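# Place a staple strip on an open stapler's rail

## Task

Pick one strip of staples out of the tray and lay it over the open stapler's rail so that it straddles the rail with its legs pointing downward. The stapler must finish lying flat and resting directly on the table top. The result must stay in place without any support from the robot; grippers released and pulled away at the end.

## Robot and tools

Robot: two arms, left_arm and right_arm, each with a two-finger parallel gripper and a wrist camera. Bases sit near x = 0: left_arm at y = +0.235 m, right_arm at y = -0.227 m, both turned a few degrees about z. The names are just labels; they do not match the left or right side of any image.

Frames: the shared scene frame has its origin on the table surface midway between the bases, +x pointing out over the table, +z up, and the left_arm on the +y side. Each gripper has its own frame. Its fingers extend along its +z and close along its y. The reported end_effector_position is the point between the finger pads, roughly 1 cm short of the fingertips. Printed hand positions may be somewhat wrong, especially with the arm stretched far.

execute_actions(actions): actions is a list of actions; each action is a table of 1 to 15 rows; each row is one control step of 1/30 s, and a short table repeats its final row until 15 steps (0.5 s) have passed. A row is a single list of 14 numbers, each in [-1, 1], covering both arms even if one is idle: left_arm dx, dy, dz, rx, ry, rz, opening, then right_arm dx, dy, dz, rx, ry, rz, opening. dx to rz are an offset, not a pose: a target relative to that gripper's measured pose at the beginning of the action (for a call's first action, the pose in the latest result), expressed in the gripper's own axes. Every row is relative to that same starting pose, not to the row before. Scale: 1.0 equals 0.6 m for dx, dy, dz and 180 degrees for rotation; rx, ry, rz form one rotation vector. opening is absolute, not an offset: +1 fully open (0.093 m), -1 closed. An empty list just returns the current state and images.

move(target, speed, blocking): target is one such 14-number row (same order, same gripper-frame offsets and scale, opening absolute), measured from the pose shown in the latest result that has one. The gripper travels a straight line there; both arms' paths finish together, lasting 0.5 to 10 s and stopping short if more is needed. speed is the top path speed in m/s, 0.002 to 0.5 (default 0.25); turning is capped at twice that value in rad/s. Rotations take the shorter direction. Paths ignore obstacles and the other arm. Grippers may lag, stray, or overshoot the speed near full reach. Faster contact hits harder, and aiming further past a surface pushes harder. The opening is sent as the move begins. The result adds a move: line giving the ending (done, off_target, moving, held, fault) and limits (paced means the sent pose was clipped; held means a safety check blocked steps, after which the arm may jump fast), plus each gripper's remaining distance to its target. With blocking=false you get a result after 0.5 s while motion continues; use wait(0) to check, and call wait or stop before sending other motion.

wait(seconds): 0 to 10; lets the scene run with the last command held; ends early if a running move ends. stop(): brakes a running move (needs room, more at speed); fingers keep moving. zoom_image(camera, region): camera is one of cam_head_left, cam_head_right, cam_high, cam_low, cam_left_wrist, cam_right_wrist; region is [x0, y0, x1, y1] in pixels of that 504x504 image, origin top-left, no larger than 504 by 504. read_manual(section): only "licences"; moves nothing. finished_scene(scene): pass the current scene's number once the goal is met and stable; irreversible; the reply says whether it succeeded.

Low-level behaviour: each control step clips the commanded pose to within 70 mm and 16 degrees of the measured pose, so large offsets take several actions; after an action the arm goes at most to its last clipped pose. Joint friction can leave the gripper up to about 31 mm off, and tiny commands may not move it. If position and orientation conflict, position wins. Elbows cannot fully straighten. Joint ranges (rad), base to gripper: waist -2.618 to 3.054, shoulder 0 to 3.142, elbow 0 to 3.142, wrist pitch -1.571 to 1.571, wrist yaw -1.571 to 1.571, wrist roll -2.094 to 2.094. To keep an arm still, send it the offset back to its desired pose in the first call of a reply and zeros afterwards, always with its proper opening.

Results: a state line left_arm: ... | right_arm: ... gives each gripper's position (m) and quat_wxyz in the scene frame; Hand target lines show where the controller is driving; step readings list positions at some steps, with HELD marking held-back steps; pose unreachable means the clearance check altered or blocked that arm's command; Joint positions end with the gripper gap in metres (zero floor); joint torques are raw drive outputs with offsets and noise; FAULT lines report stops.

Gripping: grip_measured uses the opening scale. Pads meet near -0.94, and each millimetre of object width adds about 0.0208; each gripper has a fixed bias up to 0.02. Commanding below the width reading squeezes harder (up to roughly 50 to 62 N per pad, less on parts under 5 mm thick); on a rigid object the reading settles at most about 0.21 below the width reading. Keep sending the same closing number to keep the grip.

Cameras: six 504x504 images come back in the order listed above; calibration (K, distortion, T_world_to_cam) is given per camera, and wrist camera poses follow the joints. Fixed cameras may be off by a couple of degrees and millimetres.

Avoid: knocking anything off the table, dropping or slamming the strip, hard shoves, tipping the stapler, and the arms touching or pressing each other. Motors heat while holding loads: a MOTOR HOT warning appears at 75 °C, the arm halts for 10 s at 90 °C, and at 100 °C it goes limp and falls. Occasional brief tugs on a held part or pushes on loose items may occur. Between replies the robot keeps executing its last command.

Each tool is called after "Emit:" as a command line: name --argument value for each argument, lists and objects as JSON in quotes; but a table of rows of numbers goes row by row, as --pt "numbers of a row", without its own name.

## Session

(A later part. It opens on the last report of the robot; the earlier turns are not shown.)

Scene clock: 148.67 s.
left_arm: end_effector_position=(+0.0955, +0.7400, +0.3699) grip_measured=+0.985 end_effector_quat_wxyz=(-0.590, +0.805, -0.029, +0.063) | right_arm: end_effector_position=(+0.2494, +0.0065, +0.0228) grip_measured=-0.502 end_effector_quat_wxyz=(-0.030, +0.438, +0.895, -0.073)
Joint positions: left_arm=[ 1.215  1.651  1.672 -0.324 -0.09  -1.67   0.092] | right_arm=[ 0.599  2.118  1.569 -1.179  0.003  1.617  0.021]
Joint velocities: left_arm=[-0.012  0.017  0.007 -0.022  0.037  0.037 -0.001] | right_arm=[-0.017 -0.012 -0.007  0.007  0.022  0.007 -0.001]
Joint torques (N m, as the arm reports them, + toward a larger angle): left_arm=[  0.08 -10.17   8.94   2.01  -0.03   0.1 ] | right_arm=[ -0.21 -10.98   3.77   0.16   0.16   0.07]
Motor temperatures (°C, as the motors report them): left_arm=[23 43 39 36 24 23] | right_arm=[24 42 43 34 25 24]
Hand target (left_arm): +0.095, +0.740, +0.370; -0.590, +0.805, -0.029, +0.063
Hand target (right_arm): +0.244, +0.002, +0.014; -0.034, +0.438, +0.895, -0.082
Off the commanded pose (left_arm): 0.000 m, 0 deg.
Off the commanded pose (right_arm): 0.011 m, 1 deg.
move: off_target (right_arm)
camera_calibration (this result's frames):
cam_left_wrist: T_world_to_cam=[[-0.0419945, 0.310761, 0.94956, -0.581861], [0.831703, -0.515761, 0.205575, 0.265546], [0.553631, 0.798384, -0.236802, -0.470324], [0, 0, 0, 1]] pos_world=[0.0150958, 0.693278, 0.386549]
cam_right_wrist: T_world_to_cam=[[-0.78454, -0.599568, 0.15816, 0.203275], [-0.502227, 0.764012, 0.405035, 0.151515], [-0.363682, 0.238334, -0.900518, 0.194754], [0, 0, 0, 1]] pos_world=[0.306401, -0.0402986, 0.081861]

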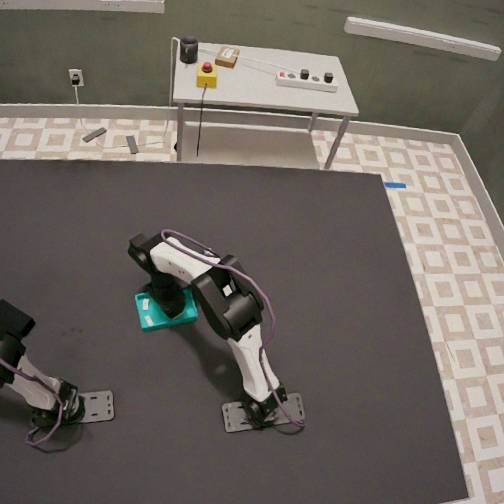

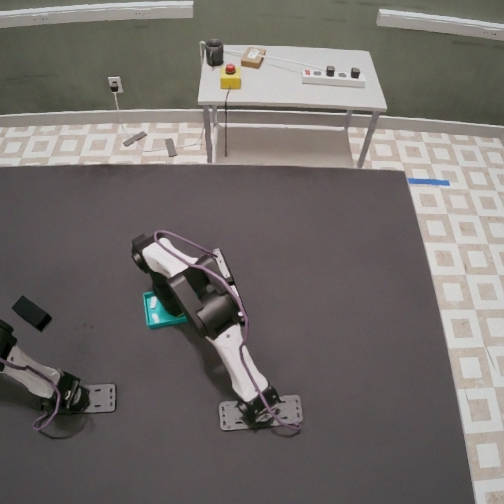

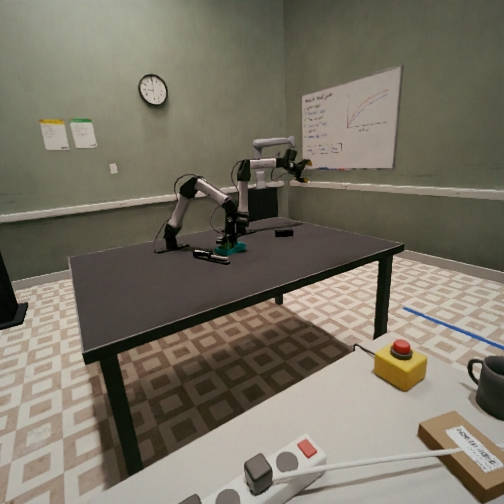

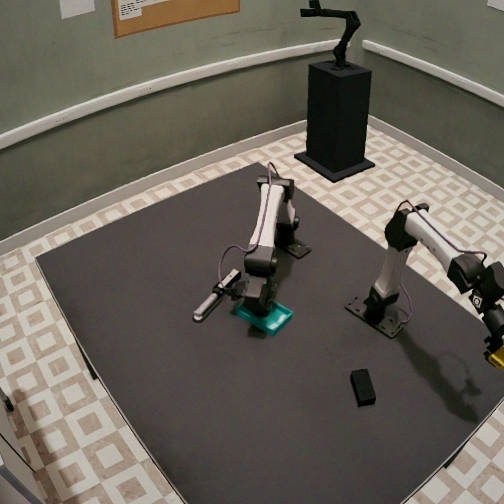

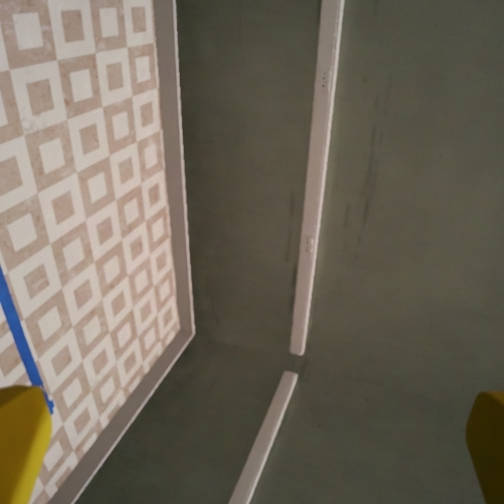

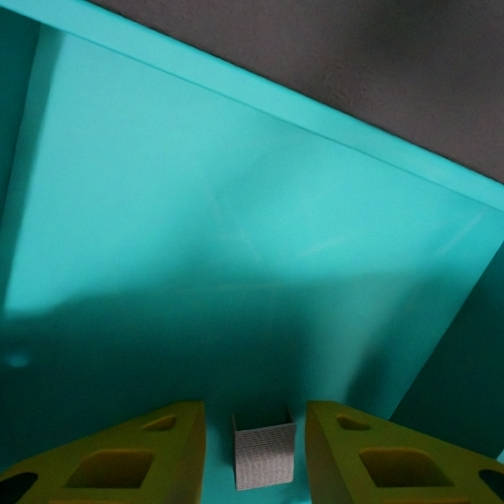

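z .023, between fingers. Slightly lower, then close.

Emit:
move --target '[0,0,0,0,0,0,1,0,-0.008,0.022,0,0,0,-0.5]' --speed 0.02

Emit:
move --target '[0,0,0,0,0,0,1,0,0,-0.004,0,0,0,-0.82]'

Emit:
move --target '[0,0,0,0,0,0,1,0,0,-0.12,0,0,0,-0.82]' --speed 0.06

Scene clock: 156.67 s.
left_arm: end_effector_position=(+0.0955, +0.7400, +0.3699) grip_measured=+0.985 end_effector_quat_wxyz=(-0.590, +0.805, -0.029, +0.063) | right_arm: end_effector_position=(+0.2492, +0.0064, +0.0224) grip_measured=-0.502 end_effector_quat_wxyz=(-0.026, +0.438, +0.896, -0.064)
Joint positions: left_arm=[ 1.215  1.651  1.672 -0.324 -0.09  -1.67   0.092] | right_arm=[ 0.599  2.099  1.541 -1.15   0.003  1.617  0.021]
Joint velocities: left_arm=[-0.002  0.007 -0.002  0.037  0.007 -0.066  0.001] | right_arm=[ 0.002 -0.007 -0.002  0.037 -0.007 -0.007  0.001]
Joint torques (N m, as the arm reports them, + toward a larger angle): left_arm=[  0.14 -10.11   8.95   2.01  -0.04   0.11] | right_arm=[ -0.33 -10.28   3.58   0.19   0.15   0.07]
Motor temperatures (°C, as the motors report them): left_arm=[23 43 39 37 24 23] | right_arm=[24 43 42 34 25 24]
Hand target (left_arm): +0.095, +0.740, +0.370; -0.590, +0.805, -0.029, +0.063
Hand target (right_arm): +0.244, +0.002, +0.011; -0.030, +0.438, +0.895, -0.073
Off the commanded pose (left_arm): 0.000 m, 0 deg.
Off the commanded pose (right_arm): 0.014 m, 1 deg.
move: off_target (right_arm)
camera_calibration (this result's frames):
cam_left_wrist: T_world_to_cam=[[-0.0419945, 0.310761, 0.94956, -0.581861], [0.831703, -0.515761, 0.205575, 0.265546], [0.553631, 0.798384, -0.236802, -0.470324], [0, 0, 0, 1]] pos_world=[0.0150958, 0.693278, 0.386549]
cam_right_wrist: T_world_to_cam=[[-0.786819, -0.601513, 0.138194, 0.204155], [-0.508473, 0.758681, 0.407258, 0.153254], [-0.349816, 0.25017, -0.902798, 0.190862], [0, 0, 0, 1]] pos_world=[0.305325, -0.041217, 0.081683]

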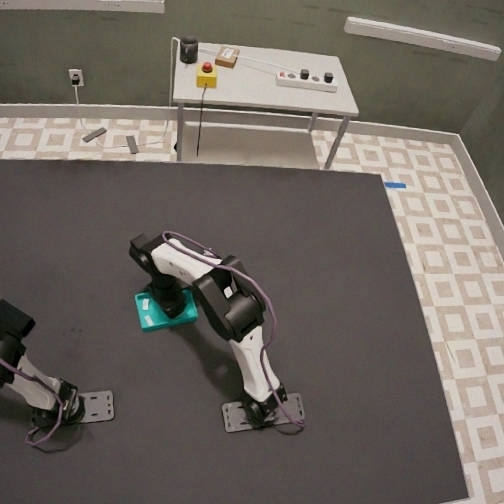

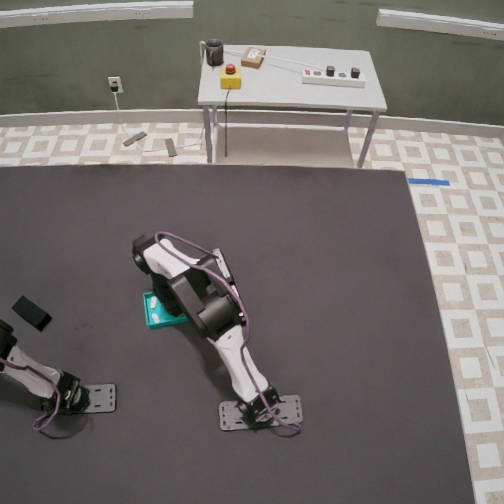

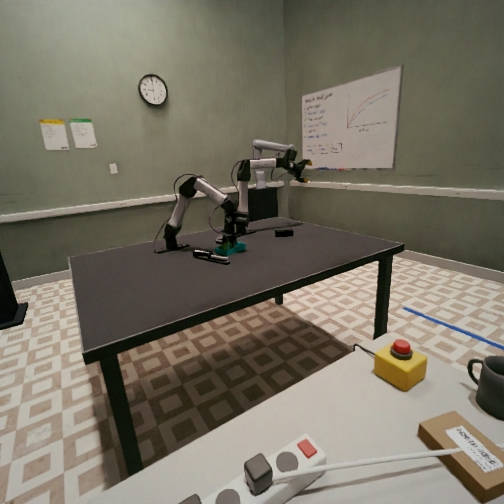

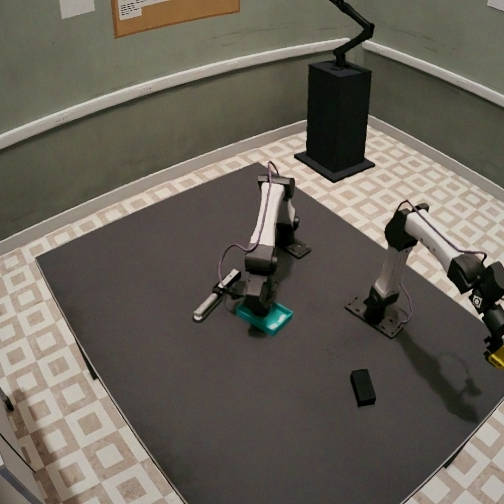

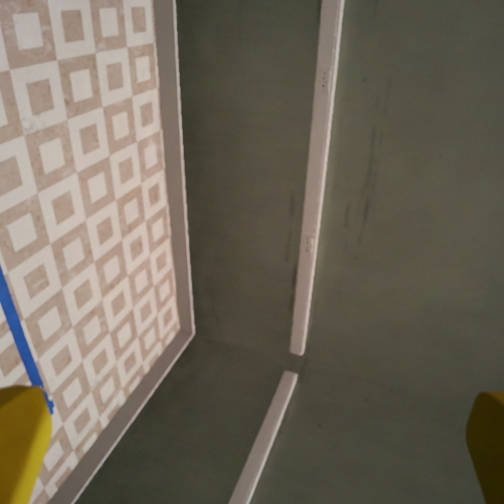

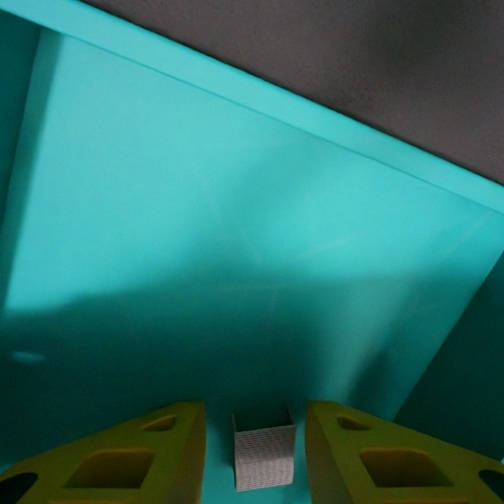

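Scene clock: 157.37 s.
left_arm: end_effector_position=(+0.0955, +0.7400, +0.3699) grip_measured=+0.985 end_effector_quat_wxyz=(-0.590, +0.805, -0.029, +0.063) | right_arm: end_effector_position=(+0.2496, +0.0067, +0.0225) grip_measured=-0.807 end_effector_quat_wxyz=(-0.025, +0.439, +0.896, -0.063)
Joint positions: left_arm=[ 1.215  1.651  1.672 -0.324 -0.09  -1.67   0.092] | right_arm=[ 0.599  2.099  1.541 -1.148  0.003  1.617  0.006]
Joint velocities: left_arm=[-0.002  0.017  0.007  0.022  0.037 -0.051  0.   ] | right_arm=[ 0.002  0.002 -0.007  0.066 -0.007 -0.066  0.001]
Joint torques (N m, as the arm reports them, + toward a larger angle): left_arm=[  0.13 -10.13   8.93   1.98  -0.02   0.1 ] | right_arm=[ -0.22 -11.19   7.53  -0.02   0.18   0.08]
Motor temperatures (°C, as the motors report them): left_arm=[23 43 39 37 24 23] | right_arm=[24 43 42 34 25 24]
Hand target (left_arm): +0.095, +0.740, +0.370; -0.590, +0.805, -0.029, +0.063
Hand target (right_arm): +0.249, +0.007, +0.025; -0.026, +0.439, +0.896, -0.064
Off the commanded pose (left_arm): 0.000 m, 0 deg.
Off the commanded pose (right_arm): 0.002 m, 0 deg.
move: done
camera_calibration (this result's frames):
cam_left_wrist: T_world_to_cam=[[-0.0419945, 0.310761, 0.94956, -0.581861], [0.831703, -0.515761, 0.205575, 0.265546], [0.553631, 0.798384, -0.236802, -0.470324], [0, 0, 0, 1]] pos_world=[0.0150958, 0.693278, 0.386549]
cam_right_wrist: T_world_to_cam=[[-0.787058, -0.601717, 0.13593, 0.204745], [-0.509182, 0.758075, 0.407499, 0.15335], [-0.348245, 0.251512, -0.903032, 0.190578], [0, 0, 0, 1]] pos_world=[0.305597, -0.0409851, 0.0817766]

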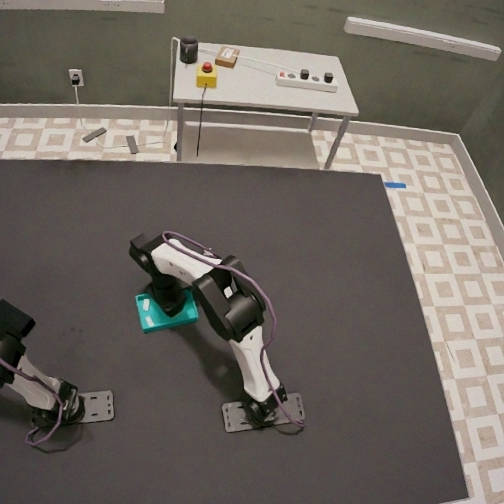

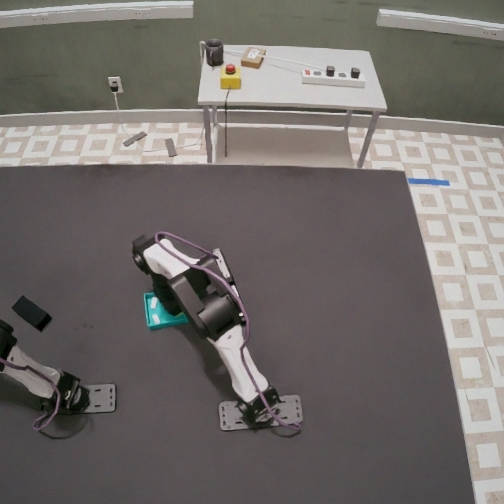

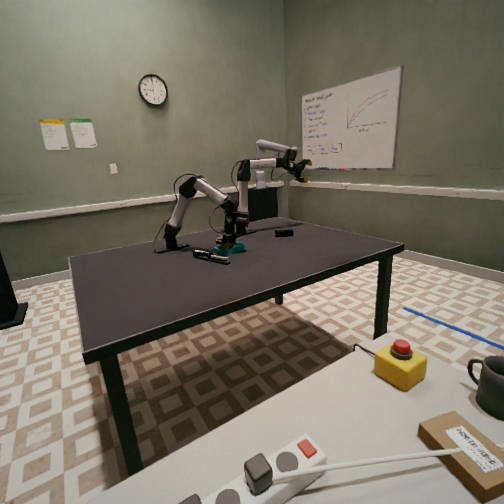

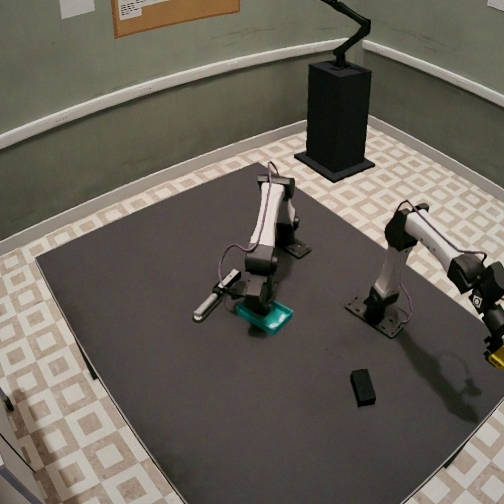

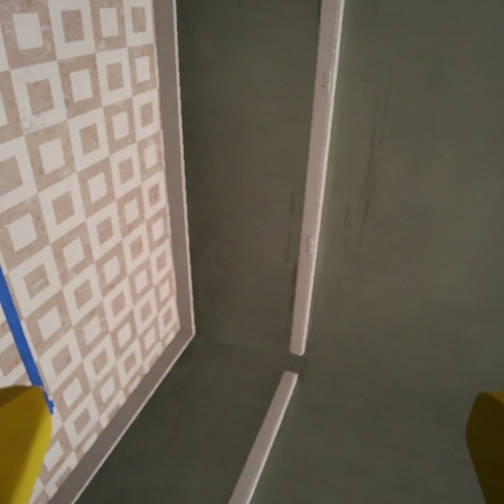

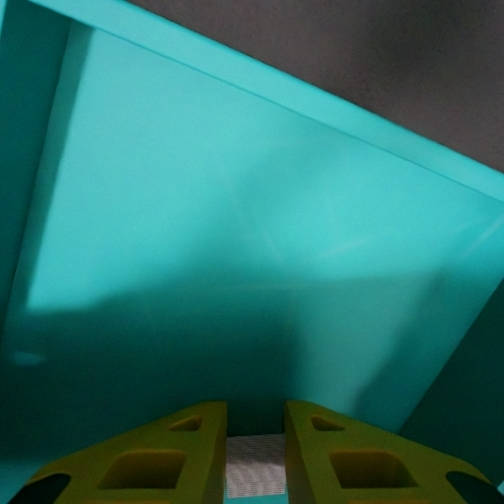

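Scene clock: 159.07 s.
left_arm: end_effector_position=(+0.0955, +0.7400, +0.3699) grip_measured=+0.985 end_effector_quat_wxyz=(-0.590, +0.805, -0.029, +0.063) | right_arm: end_effector_position=(+0.2554, +0.0117, +0.0860) grip_measured=-0.807 end_effector_quat_wxyz=(-0.028, +0.438, +0.896, -0.069)
Joint positions: left_arm=[ 1.215  1.651  1.672 -0.324 -0.09  -1.67   0.092] | right_arm=[ 0.599  2.094  1.789 -1.415  0.003  1.617  0.006]
Joint velocities: left_arm=[ 0.007 -0.012 -0.007 -0.022  0.037  0.007  0.   ] | right_arm=[ 0.012  0.002 -0.007 -0.037 -0.051 -0.022 -0.001]
Joint torques (N m, as the arm reports them, + toward a larger angle): left_arm=[  0.24 -10.11   8.96   2.03  -0.03   0.08] | right_arm=[ -0.39 -12.17   8.58  -0.14   0.17   0.03]
Motor temperatures (°C, as the motors report them): left_arm=[23 43 39 37 24 23] | right_arm=[24 43 43 34 25 24]
Hand target (left_arm): +0.095, +0.740, +0.370; -0.590, +0.805, -0.029, +0.063
Hand target (right_arm): +0.257, +0.012, +0.094; -0.025, +0.439, +0.896, -0.063
Off the commanded pose (left_arm): 0.000 m, 0 deg.
Off the commanded pose (right_arm): 0.008 m, 1 deg.
move: done
camera_calibration (this result's frames):
cam_left_wrist: T_world_to_cam=[[-0.0419945, 0.310761, 0.94956, -0.581861], [0.831703, -0.515761, 0.205575, 0.265546], [0.553631, 0.798384, -0.236802, -0.470324], [0, 0, 0, 1]] pos_world=[0.0150958, 0.693278, 0.386549]
cam_right_wrist: T_world_to_cam=[[-0.78548, -0.60037, 0.150256, 0.20196], [-0.504698, 0.761903, 0.405935, 0.125595], [-0.358192, 0.24302, -0.901465, 0.251256], [0, 0, 0, 1]] pos_world=[0.312022, -0.0355008, 0.145169]

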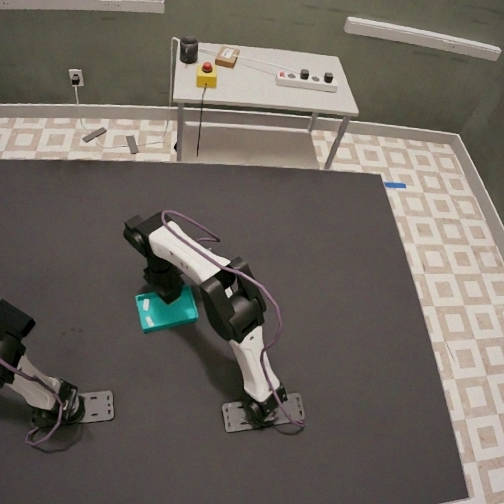

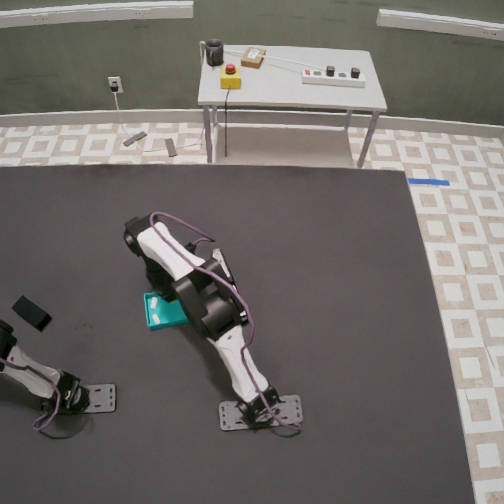

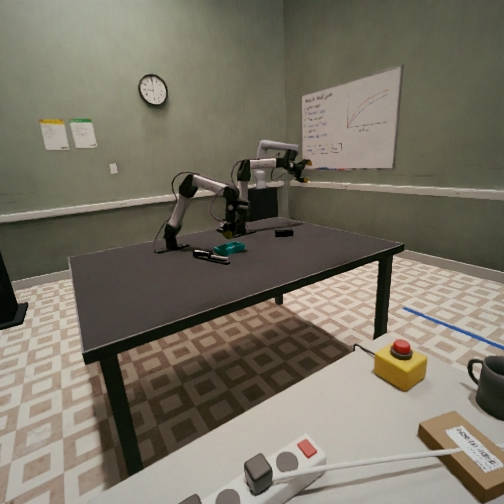

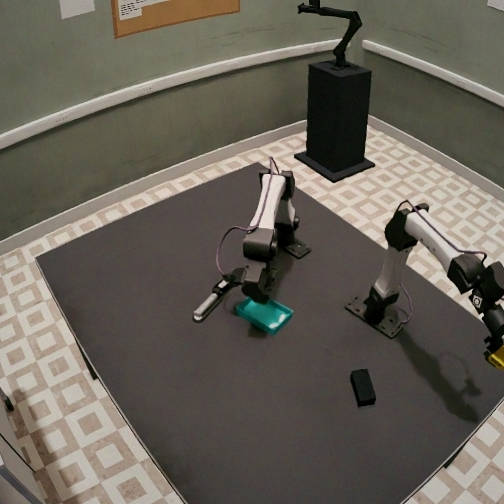

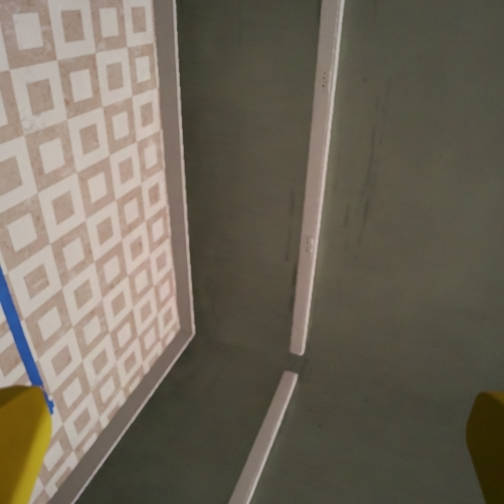

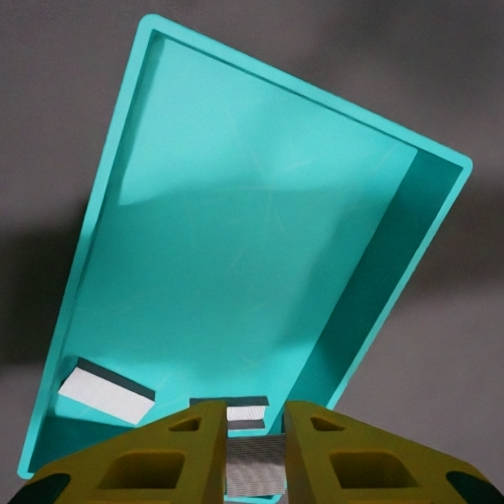

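Emit:
move --target '[0,0,0,0,0,0,1,-0.215,-0.02,-0.06,-0.042,-0.03,-0.439,-0.82]' --speed 0.1

Scene clock: 179.87 s.
left_arm: end_effector_position=(+0.0955, +0.7400, +0.3699) grip_measured=+0.985 end_effector_quat_wxyz=(-0.590, +0.805, -0.029, +0.063) | right_arm: end_effector_position=(+0.3232, -0.0962, +0.1162) grip_measured=-0.807 end_effector_quat_wxyz=(-0.015, -0.231, +0.973, -0.012)
Joint positions: left_arm=[ 1.215  1.651  1.672 -0.324 -0.09  -1.67   0.092] | right_arm=[ 0.26   1.989  1.763 -1.378  0.02  -0.099  0.006]
Joint velocities: left_arm=[-0.002 -0.017 -0.012  0.037  0.037  0.037  0.   ] | right_arm=[-0.007 -0.007  0.017 -0.066  0.066 -0.022 -0.   ]
Joint torques (N m, as the arm reports them, + toward a larger angle): left_arm=[  0.09 -10.09   8.96   2.03  -0.02   0.09] | right_arm=[ -0.86 -11.61   8.87   0.37   0.07  -0.03]
Motor temperatures (°C, as the motors report them): left_arm=[23 44 39 38 24 23] | right_arm=[24 47 44 33 25 24]
Hand target (left_arm): +0.095, +0.740, +0.370; -0.590, +0.805, -0.029, +0.063
Hand target (right_arm): +0.328, -0.095, +0.125; +0.000, -0.233, +0.972, -0.003
Off the commanded pose (left_arm): 0.000 m, 0 deg.
Off the commanded pose (right_arm): 0.011 m, 2 deg.
move: off_target (right_arm)
camera_calibration (this result's frames):
cam_left_wrist: T_world_to_cam=[[-0.0419945, 0.310761, 0.94956, -0.581861], [0.831703, -0.515761, 0.205575, 0.265546], [0.553631, 0.798384, -0.236802, -0.470324], [0, 0, 0, 1]] pos_world=[0.0150958, 0.693278, 0.386549]
cam_right_wrist: T_world_to_cam=[[0.444079, -0.895803, 0.0182098, -0.224547], [-0.802879, -0.388827, 0.451884, 0.210081], [-0.397719, -0.215292, -0.891891, 0.296564], [0, 0, 0, 1]] pos_world=[0.386336, -0.0556167, 0.17366]

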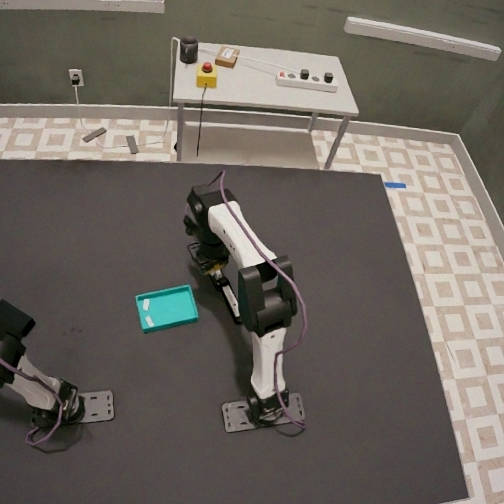

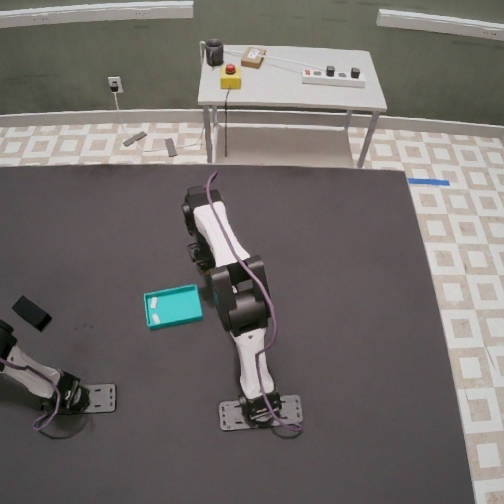

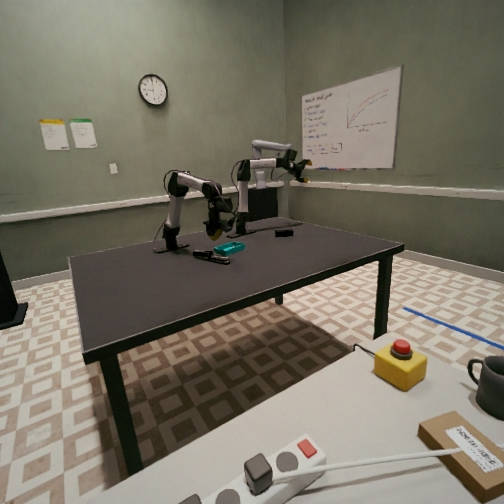

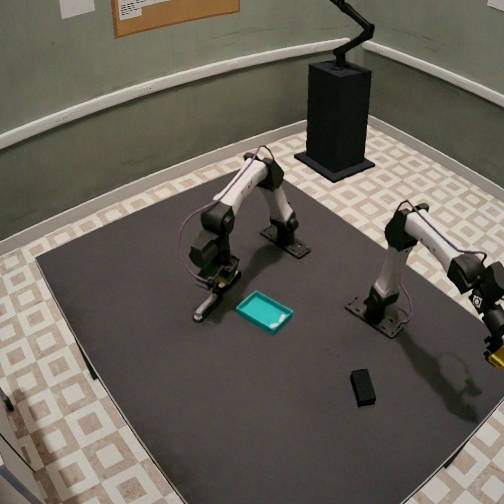

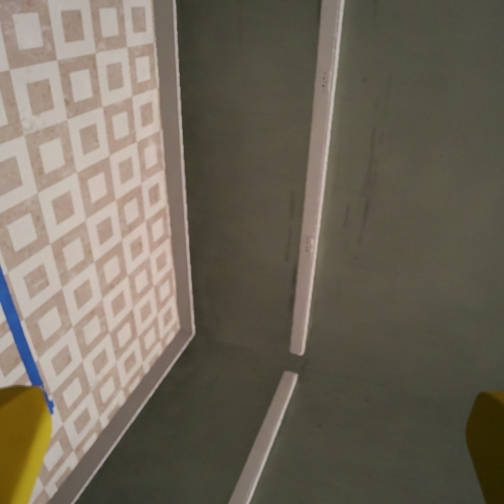

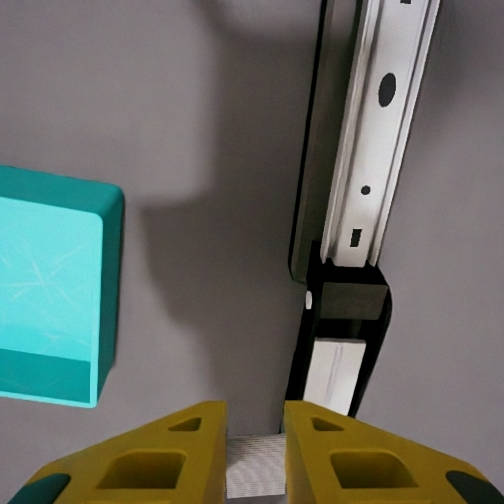

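Emit:
move --target '[0,0,0,0,0,0,1,-0.105,-0.061,0.02,0,0.012,0.04,-0.82]' --speed 0.06

Scene clock: 195.43 s.
left_arm: end_effector_position=(+0.0955, +0.7400, +0.3699) grip_measured=+0.985 end_effector_quat_wxyz=(-0.590, +0.805, -0.029, +0.063) | right_arm: end_effector_position=(+0.3934, -0.0980, +0.1058) grip_measured=-0.807 end_effector_quat_wxyz=(-0.026, -0.177, +0.984, -0.013)
Joint positions: left_arm=[ 1.215  1.651  1.672 -0.324 -0.09  -1.67   0.092] | right_arm=[ 0.198  2.332  2.264 -1.558  0.019 -0.05   0.006]
Joint velocities: left_arm=[-0.002  0.002 -0.022 -0.022 -0.007  0.037  0.   ] | right_arm=[ 0.012  0.007 -0.007  0.007 -0.022  0.066  0.001]
Joint torques (N m, as the arm reports them, + toward a larger angle): left_arm=[  0.15 -10.1    9.     2.01  -0.03   0.08] | right_arm=[ -0.74 -11.99   9.     0.14   0.2    0.13]
Motor temperatures (°C, as the motors report them): left_arm=[23 44 39 38 24 23] | right_arm=[24 48 45 33 25 24]
Hand target (left_arm): +0.095, +0.740, +0.370; -0.590, +0.805, -0.029, +0.063
Hand target (right_arm): +0.395, -0.102, +0.102; -0.032, -0.170, +0.985, -0.017
Off the commanded pose (left_arm): 0.000 m, 0 deg.
Off the commanded pose (right_arm): 0.005 m, 1 deg.
move: done
camera_calibration (this result's frames):
cam_left_wrist: T_world_to_cam=[[-0.0419945, 0.310761, 0.94956, -0.581861], [0.831703, -0.515761, 0.205575, 0.265546], [0.553631, 0.798384, -0.236802, -0.470324], [0, 0, 0, 1]] pos_world=[0.0150958, 0.693278, 0.386549]
cam_right_wrist: T_world_to_cam=[[0.342495, -0.939344, 0.0181415, -0.221414], [-0.831631, -0.294125, 0.471042, 0.289027], [-0.437135, -0.176417, -0.881924, 0.333034], [0, 0, 0, 1]] pos_world=[0.461777, -0.064221, 0.161583]

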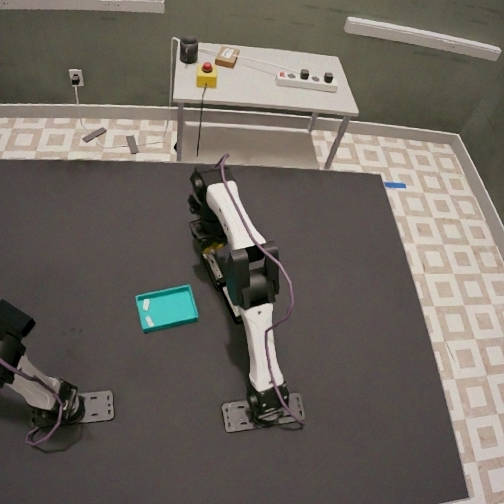

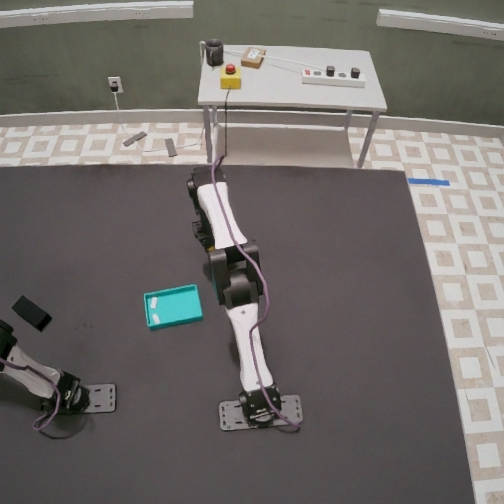

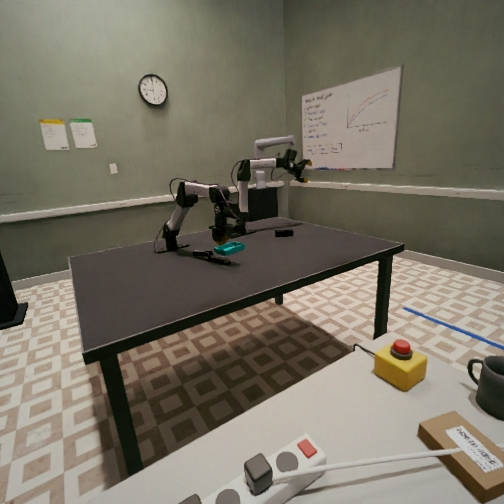

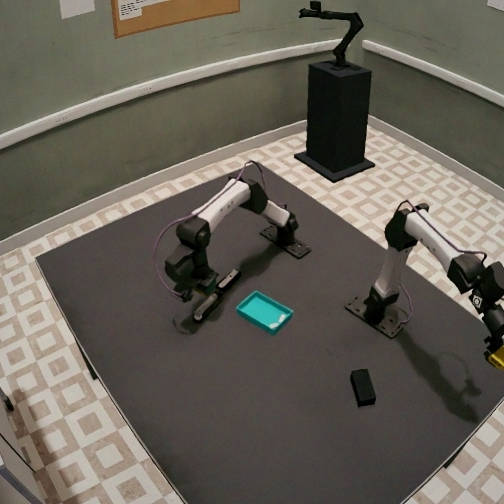

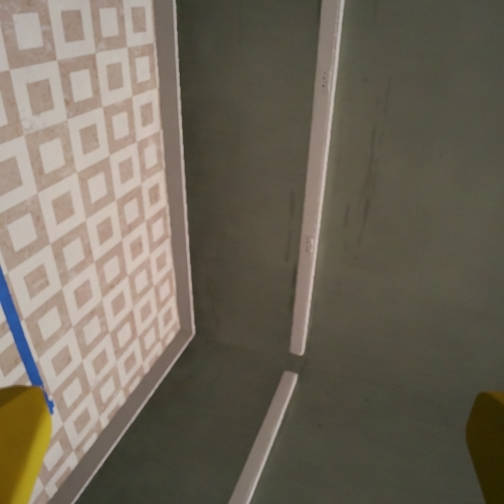

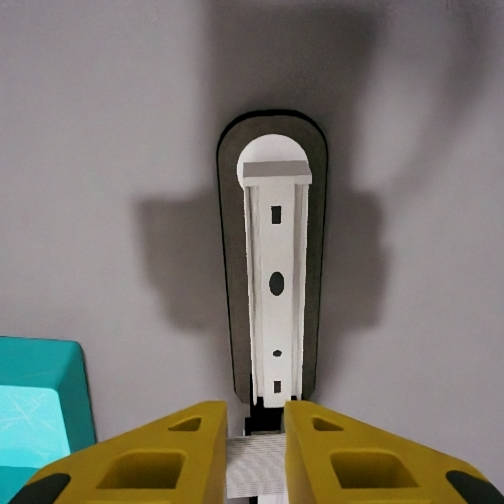

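Emit:
move --target '[0,0,0,0,0,0,1,0,-0.014,0.075,0,0,0,-0.82]' --speed 0.04

Emit:
zoom_image --camera "cam_right_wrist" --region '[160,200,360,500]'

Scene clock: 207.13 s.
left_arm: end_effector_position=(+0.0955, +0.7400, +0.3699) grip_measured=+0.985 end_effector_quat_wxyz=(-0.590, +0.805, -0.029, +0.063) | right_arm: end_effector_position=(+0.3946, -0.1031, +0.0611) grip_measured=-0.807 end_effector_quat_wxyz=(-0.029, -0.177, +0.984, -0.013)
Joint positions: left_arm=[ 1.215  1.651  1.672 -0.324 -0.09  -1.67   0.092] | right_arm=[ 0.186  2.318  2.061 -1.374  0.019 -0.061  0.006]
Joint velocities: left_arm=[ 0.012 -0.002 -0.002  0.022 -0.007 -0.051  0.   ] | right_arm=[-0.017  0.002  0.002 -0.007 -0.007 -0.037 -0.   ]
Joint torques (N m, as the arm reports them, + toward a larger angle): left_arm=[  0.19 -10.11   8.94   2.01  -0.04   0.1 ] | right_arm=[ -0.96 -14.58   5.36   0.32   0.14  -0.03]
Motor temperatures (°C, as the motors report them): left_arm=[23 44 40 39 24 23] | right_arm=[24 50 46 33 25 24]
Hand target (left_arm): +0.095, +0.740, +0.370; -0.590, +0.805, -0.029, +0.063
Hand target (right_arm): +0.394, -0.107, +0.061; -0.027, -0.177, +0.984, -0.013
Off the commanded pose (left_arm): 0.000 m, 0 deg.
Off the commanded pose (right_arm): 0.004 m, 0 deg.
move: done
camera_calibration (this result's frames):
cam_left_wrist: T_world_to_cam=[[-0.0419945, 0.310761, 0.94956, -0.581861], [0.831703, -0.515761, 0.205575, 0.265546], [0.553631, 0.798384, -0.236802, -0.470324], [0, 0, 0, 1]] pos_world=[0.0150958, 0.693278, 0.386549]
cam_right_wrist: T_world_to_cam=[[0.34185, -0.939596, 0.0172472, -0.225465], [-0.829434, -0.293041, 0.475569, 0.308588], [-0.441789, -0.176879, -0.879509, 0.294871], [0, 0, 0, 1]] pos_world=[0.463299, -0.0692603, 0.116475]

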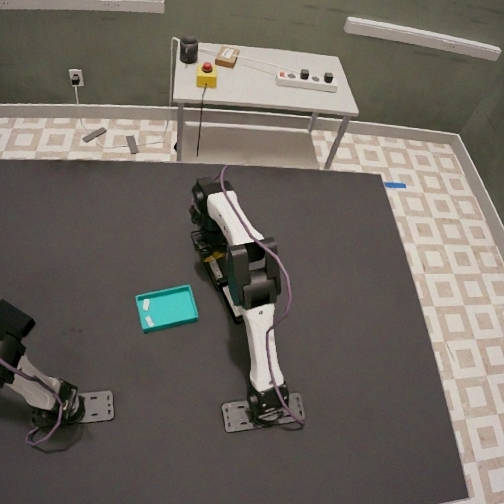

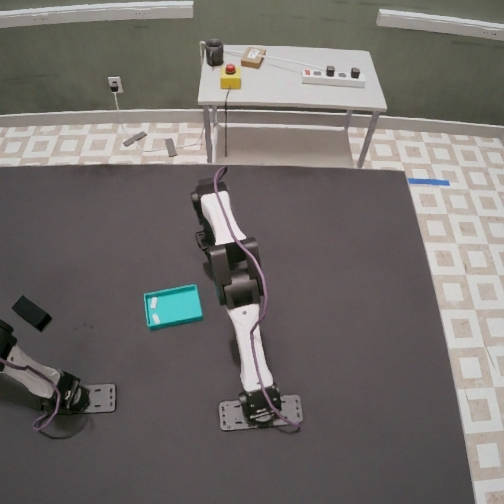

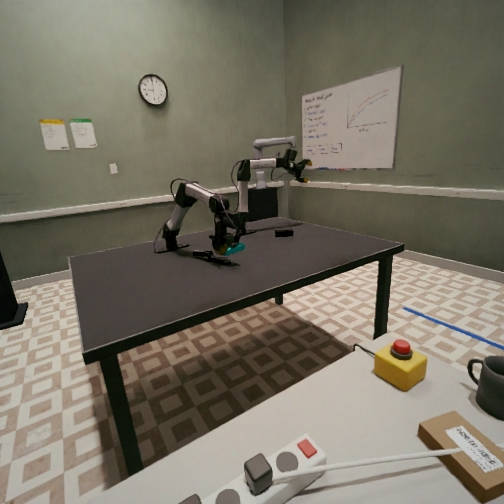

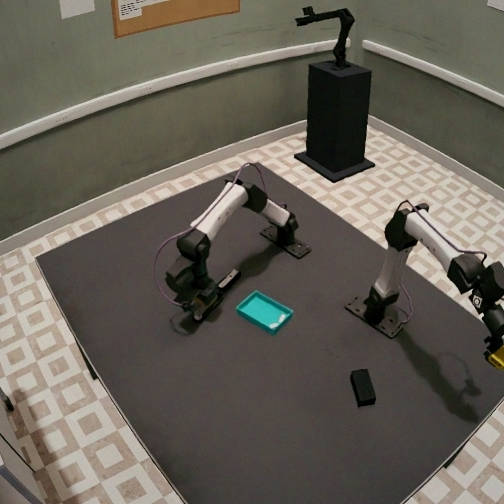

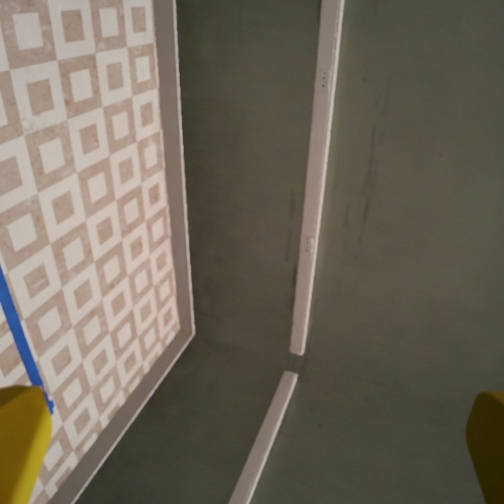

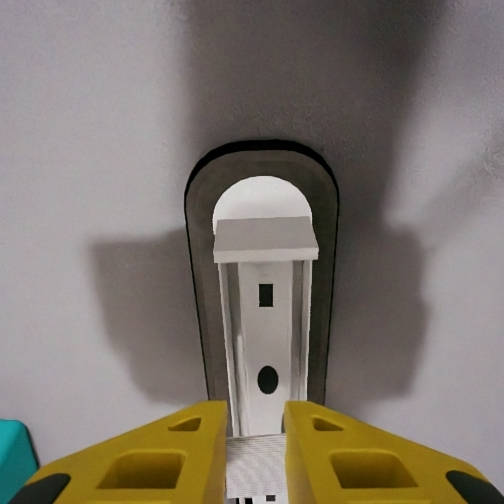

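Region (160, 200, 360, 500) of cam_right_wrist's 504x504 image, scaled by 1.680, with more detail than that image has.

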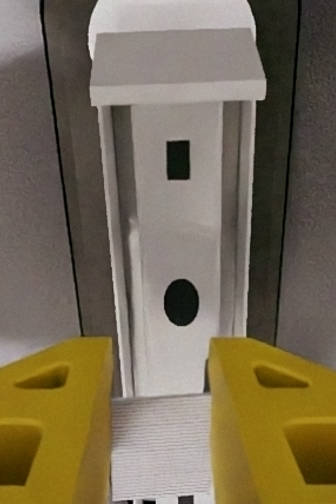

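Emit:
move --target '[0,0,0,0,0,0,1,0,-0.011,0.018,0,0,0,-0.82]' --speed 0.02

Emit:
zoom_image --camera "cam_right_wrist" --region '[160,200,360,500]'

Scene clock: 223.90 s.
left_arm: end_effector_position=(+0.0955, +0.7400, +0.3699) grip_measured=+0.985 end_effector_quat_wxyz=(-0.590, +0.805, -0.029, +0.063) | right_arm: end_effector_position=(+0.3975, -0.1059, +0.0562) grip_measured=-0.807 end_effector_quat_wxyz=(-0.025, -0.176, +0.984, -0.012)
Joint positions: left_arm=[ 1.215  1.651  1.672 -0.324 -0.09  -1.67   0.092] | right_arm=[ 0.178  2.318  2.042 -1.347  0.019 -0.067  0.006]
Joint velocities: left_arm=[-0.007 -0.022 -0.002 -0.022  0.022 -0.022 -0.001] | right_arm=[ 0.007 -0.002 -0.012  0.022 -0.051  0.066 -0.   ]
Joint torques (N m, as the arm reports them, + toward a larger angle): left_arm=[  0.19 -10.1    8.88   2.02  -0.04   0.12] | right_arm=[ -0.95 -13.49   5.6    0.38   0.15  -0.06]
Motor temperatures (°C, as the motors report them): left_arm=[23 44 40 40 24 23] | right_arm=[24 55 44 32 25 24]
Hand target (left_arm): +0.095, +0.740, +0.370; -0.590, +0.805, -0.029, +0.063
Hand target (right_arm): +0.396, -0.110, +0.050; -0.029, -0.177, +0.984, -0.013
Off the commanded pose (left_arm): 0.000 m, 0 deg.
Off the commanded pose (right_arm): 0.007 m, 1 deg.
move: done
camera_calibration (this result's frames):
cam_left_wrist: T_world_to_cam=[[-0.0419945, 0.310761, 0.94956, -0.581861], [0.831703, -0.515761, 0.205575, 0.265546], [0.553631, 0.798384, -0.236802, -0.470324], [0, 0, 0, 1]] pos_world=[0.0150958, 0.693278, 0.386549]
cam_right_wrist: T_world_to_cam=[[0.339547, -0.940428, 0.0174292, -0.228183], [-0.833982, -0.292442, 0.467924, 0.314769], [-0.434951, -0.173418, -0.883597, 0.289284], [0, 0, 0, 1]] pos_world=[0.465814, -0.0723707, 0.112299]

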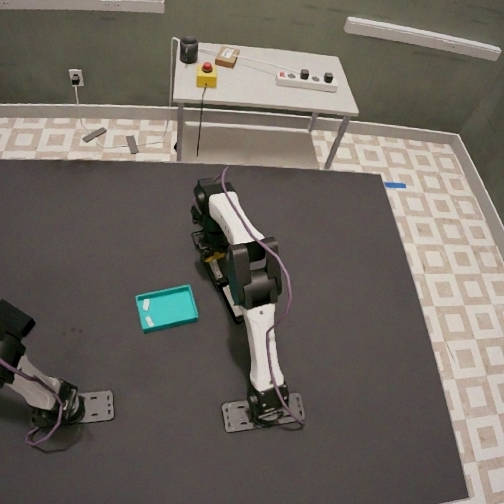

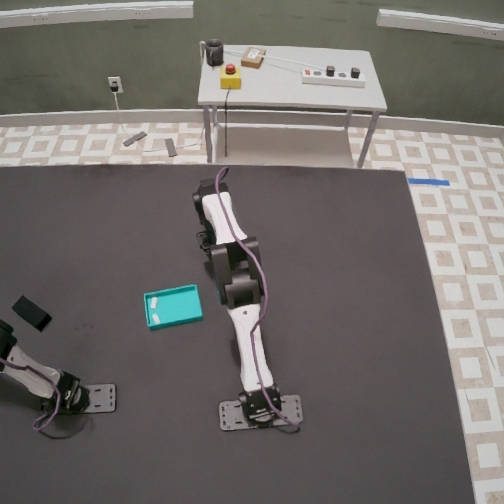

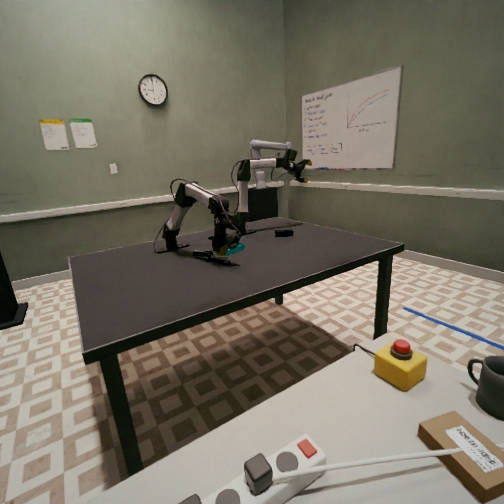

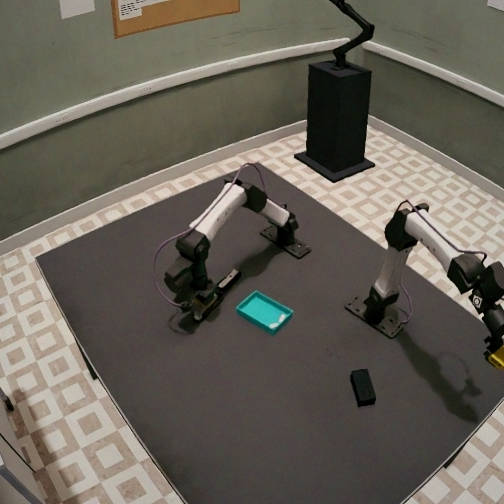

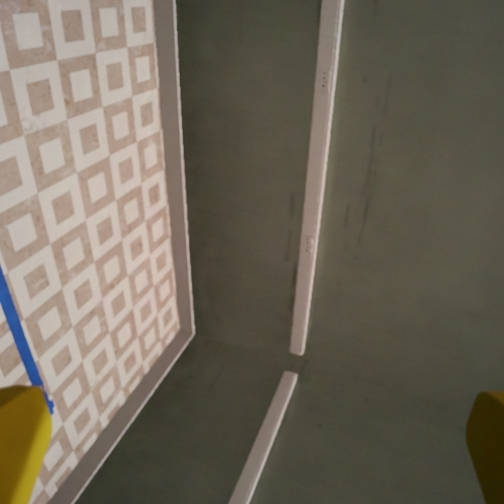

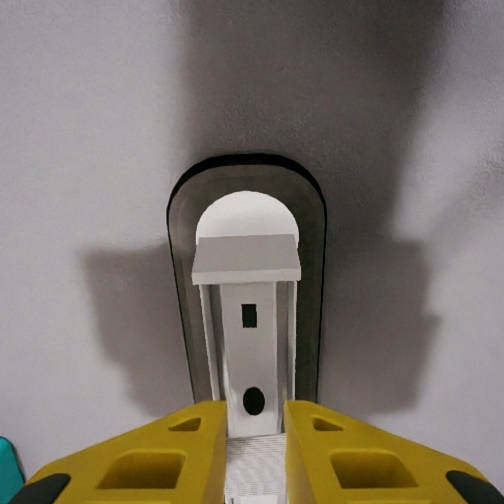

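Region (160, 200, 360, 500) of cam_right_wrist's 504x504 image, scaled by 1.680, with more detail than that image has.

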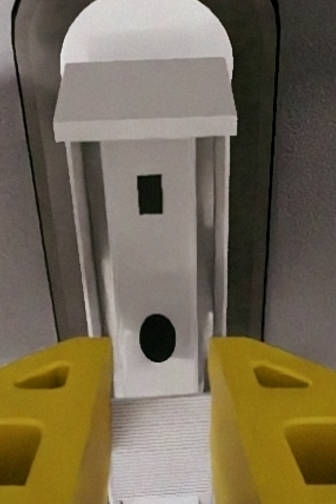

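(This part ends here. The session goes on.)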